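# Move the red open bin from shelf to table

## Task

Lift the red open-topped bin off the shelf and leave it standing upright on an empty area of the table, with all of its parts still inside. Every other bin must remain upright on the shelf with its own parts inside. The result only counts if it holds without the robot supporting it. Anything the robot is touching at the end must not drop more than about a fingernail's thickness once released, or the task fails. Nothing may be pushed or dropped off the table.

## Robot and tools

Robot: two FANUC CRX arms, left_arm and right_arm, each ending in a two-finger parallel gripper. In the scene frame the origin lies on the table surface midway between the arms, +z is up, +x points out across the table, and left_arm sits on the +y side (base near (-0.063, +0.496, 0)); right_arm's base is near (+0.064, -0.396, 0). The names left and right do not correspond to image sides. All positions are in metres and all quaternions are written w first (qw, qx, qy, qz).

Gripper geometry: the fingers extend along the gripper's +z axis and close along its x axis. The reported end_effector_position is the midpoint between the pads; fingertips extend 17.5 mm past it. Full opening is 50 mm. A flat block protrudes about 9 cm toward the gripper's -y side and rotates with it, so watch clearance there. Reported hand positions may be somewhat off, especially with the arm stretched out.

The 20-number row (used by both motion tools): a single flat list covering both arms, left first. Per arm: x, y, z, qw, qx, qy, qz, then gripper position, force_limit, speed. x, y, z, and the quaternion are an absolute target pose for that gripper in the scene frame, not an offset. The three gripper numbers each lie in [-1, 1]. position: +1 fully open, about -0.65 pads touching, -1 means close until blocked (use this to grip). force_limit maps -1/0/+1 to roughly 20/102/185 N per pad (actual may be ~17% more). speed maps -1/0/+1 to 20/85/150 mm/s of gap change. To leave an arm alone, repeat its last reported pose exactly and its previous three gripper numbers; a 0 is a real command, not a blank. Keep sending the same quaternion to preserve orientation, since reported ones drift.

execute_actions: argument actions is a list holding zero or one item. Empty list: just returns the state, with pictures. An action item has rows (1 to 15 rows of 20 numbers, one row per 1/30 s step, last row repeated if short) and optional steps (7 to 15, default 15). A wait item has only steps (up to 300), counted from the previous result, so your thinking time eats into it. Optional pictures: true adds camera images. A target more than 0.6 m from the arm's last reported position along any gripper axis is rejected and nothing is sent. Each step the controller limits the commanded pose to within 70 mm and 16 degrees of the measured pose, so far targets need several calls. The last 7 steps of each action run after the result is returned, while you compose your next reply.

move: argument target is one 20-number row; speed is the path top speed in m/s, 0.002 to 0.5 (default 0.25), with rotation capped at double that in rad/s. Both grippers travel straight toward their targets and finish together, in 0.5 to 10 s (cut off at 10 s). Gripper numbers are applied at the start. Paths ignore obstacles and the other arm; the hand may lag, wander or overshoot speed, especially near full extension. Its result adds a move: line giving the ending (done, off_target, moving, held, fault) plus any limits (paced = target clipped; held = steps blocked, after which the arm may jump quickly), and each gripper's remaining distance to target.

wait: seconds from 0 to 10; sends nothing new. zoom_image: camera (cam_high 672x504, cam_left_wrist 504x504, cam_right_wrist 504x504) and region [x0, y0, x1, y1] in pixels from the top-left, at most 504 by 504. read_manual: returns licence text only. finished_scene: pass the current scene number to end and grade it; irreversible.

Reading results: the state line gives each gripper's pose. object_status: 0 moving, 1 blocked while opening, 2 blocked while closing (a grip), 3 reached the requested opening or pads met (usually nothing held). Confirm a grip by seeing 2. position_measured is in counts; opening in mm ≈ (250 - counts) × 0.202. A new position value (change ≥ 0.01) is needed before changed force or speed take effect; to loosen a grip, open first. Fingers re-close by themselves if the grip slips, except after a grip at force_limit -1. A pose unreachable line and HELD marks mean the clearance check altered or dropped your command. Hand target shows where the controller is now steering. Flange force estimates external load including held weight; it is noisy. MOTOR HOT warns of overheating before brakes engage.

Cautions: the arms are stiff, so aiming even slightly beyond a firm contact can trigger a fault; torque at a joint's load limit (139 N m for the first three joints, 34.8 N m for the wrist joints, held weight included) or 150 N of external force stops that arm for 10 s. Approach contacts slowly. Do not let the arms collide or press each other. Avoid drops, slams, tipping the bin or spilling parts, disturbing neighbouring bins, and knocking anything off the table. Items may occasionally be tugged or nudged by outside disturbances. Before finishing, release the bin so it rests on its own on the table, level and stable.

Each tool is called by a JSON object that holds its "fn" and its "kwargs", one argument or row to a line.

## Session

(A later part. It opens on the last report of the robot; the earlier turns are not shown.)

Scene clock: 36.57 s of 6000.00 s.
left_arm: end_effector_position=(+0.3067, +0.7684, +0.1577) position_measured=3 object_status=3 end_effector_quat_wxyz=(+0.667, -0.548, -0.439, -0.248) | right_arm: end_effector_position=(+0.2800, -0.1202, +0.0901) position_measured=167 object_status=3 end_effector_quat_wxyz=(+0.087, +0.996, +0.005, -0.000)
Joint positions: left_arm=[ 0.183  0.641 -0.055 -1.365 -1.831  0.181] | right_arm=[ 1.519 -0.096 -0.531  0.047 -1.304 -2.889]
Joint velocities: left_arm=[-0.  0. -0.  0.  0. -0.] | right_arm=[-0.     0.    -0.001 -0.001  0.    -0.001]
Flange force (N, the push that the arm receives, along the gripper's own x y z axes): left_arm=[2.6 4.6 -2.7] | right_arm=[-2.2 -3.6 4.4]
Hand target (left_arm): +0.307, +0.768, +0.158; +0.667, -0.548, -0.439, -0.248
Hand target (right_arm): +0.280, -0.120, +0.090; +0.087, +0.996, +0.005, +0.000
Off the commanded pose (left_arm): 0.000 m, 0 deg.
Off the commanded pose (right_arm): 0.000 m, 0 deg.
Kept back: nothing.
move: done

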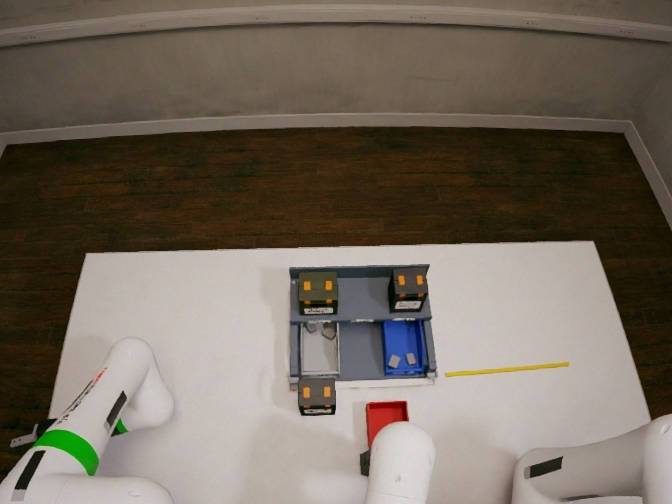

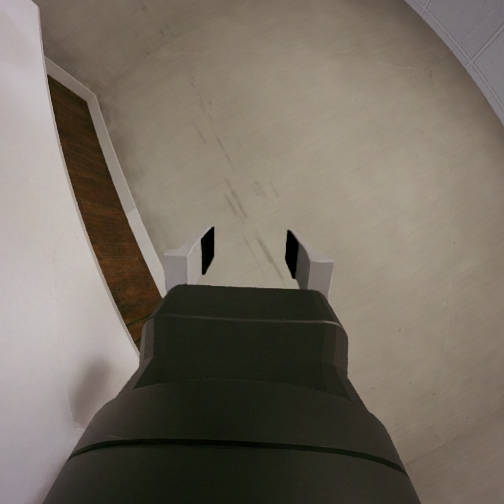

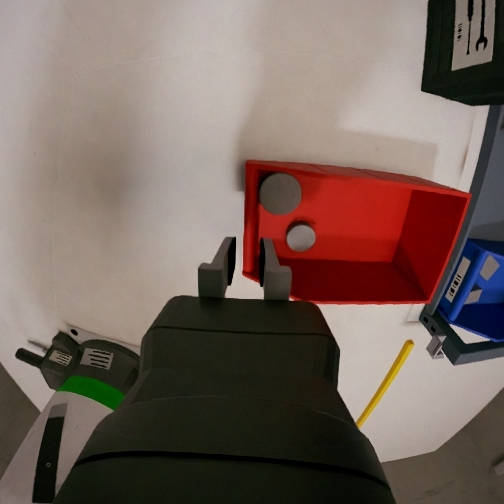

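{"fn": "execute_actions", "kwargs": {
  "actions": []
}}

Scene clock: 36.77 s of 6000.00 s.
left_arm: end_effector_position=(+0.3067, +0.7684, +0.1577) position_measured=3 object_status=3 end_effector_quat_wxyz=(+0.667, -0.548, -0.439, -0.248) | right_arm: end_effector_position=(+0.2800, -0.1202, +0.0901) position_measured=167 object_status=3 end_effector_quat_wxyz=(+0.087, +0.996, +0.005, -0.000)
Joint positions: left_arm=[ 0.183  0.641 -0.055 -1.365 -1.831  0.181] | right_arm=[ 1.519 -0.096 -0.531  0.047 -1.304 -2.889]
Joint velocities: left_arm=[-0.    -0.     0.     0.    -0.001  0.001] | right_arm=[-0.    -0.    -0.    -0.001 -0.001 -0.002]
Flange force (N, the push that the arm receives, along the gripper's own x y z axes): left_arm=[1.4 4.9 -2.6] | right_arm=[-3.3 -3.1 4.1]
Hand target (left_arm): +0.307, +0.768, +0.158; +0.667, -0.548, -0.439, -0.248
Hand target (right_arm): +0.280, -0.120, +0.090; +0.087, +0.996, +0.005, +0.000
Off the commanded pose (left_arm): 0.000 m, 0 deg.
Off the commanded pose (right_arm): 0.000 m, 0 deg.
Kept back: nothing.
Steps of this call (steps 1 to 6: nothing new was sent). Readings (end_effector_position | what the end effector reports):
1: left_arm (+0.3067, +0.7684, +0.1577) | right_arm (+0.2800, -0.1202, +0.0901) | left_arm position_measured=3 object_status=3 | right_arm position_measured=167 object_status=3
2: left_arm (+0.3067, +0.7684, +0.1577) | right_arm (+0.2800, -0.1202, +0.0901) | left_arm position_measured=3 object_status=3 | right_arm position_measured=167 object_status=3
4: left_arm (+0.3067, +0.7684, +0.1577) | right_arm (+0.2800, -0.1202, +0.0901) | left_arm position_measured=3 object_status=3 | right_arm position_measured=167 object_status=3
6: the state above

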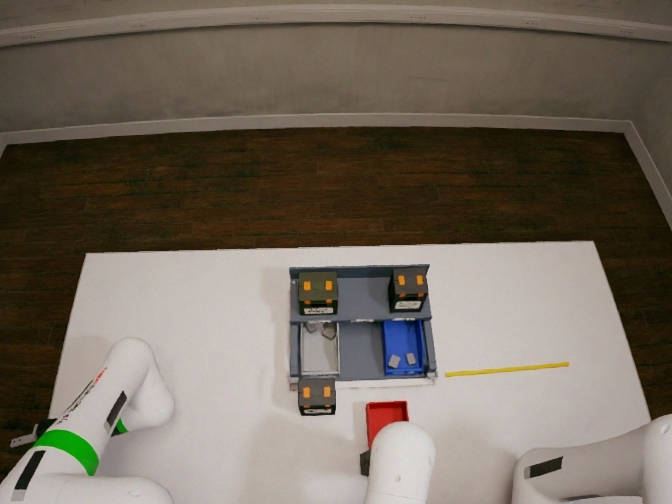

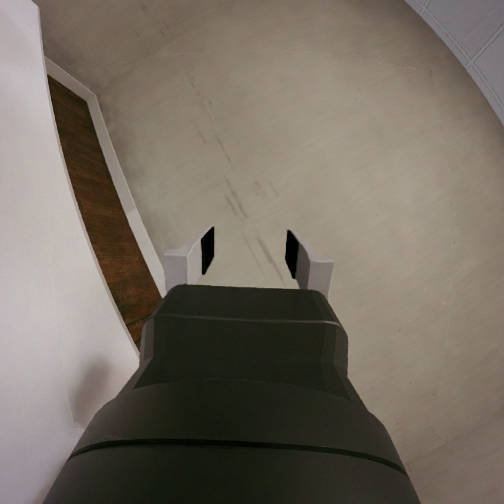

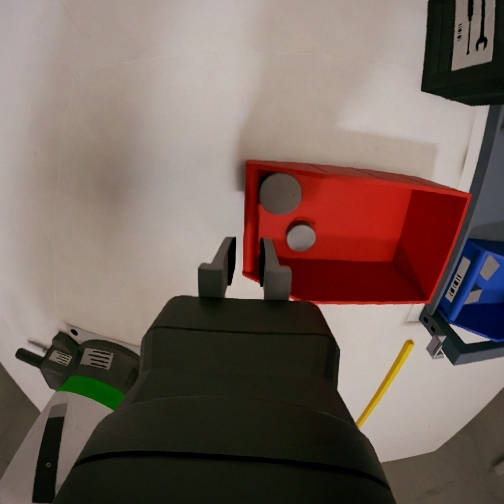

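{"fn": "finished_scene", "kwargs": {
  "scene": 2
}}

The scene is finished: the task was done.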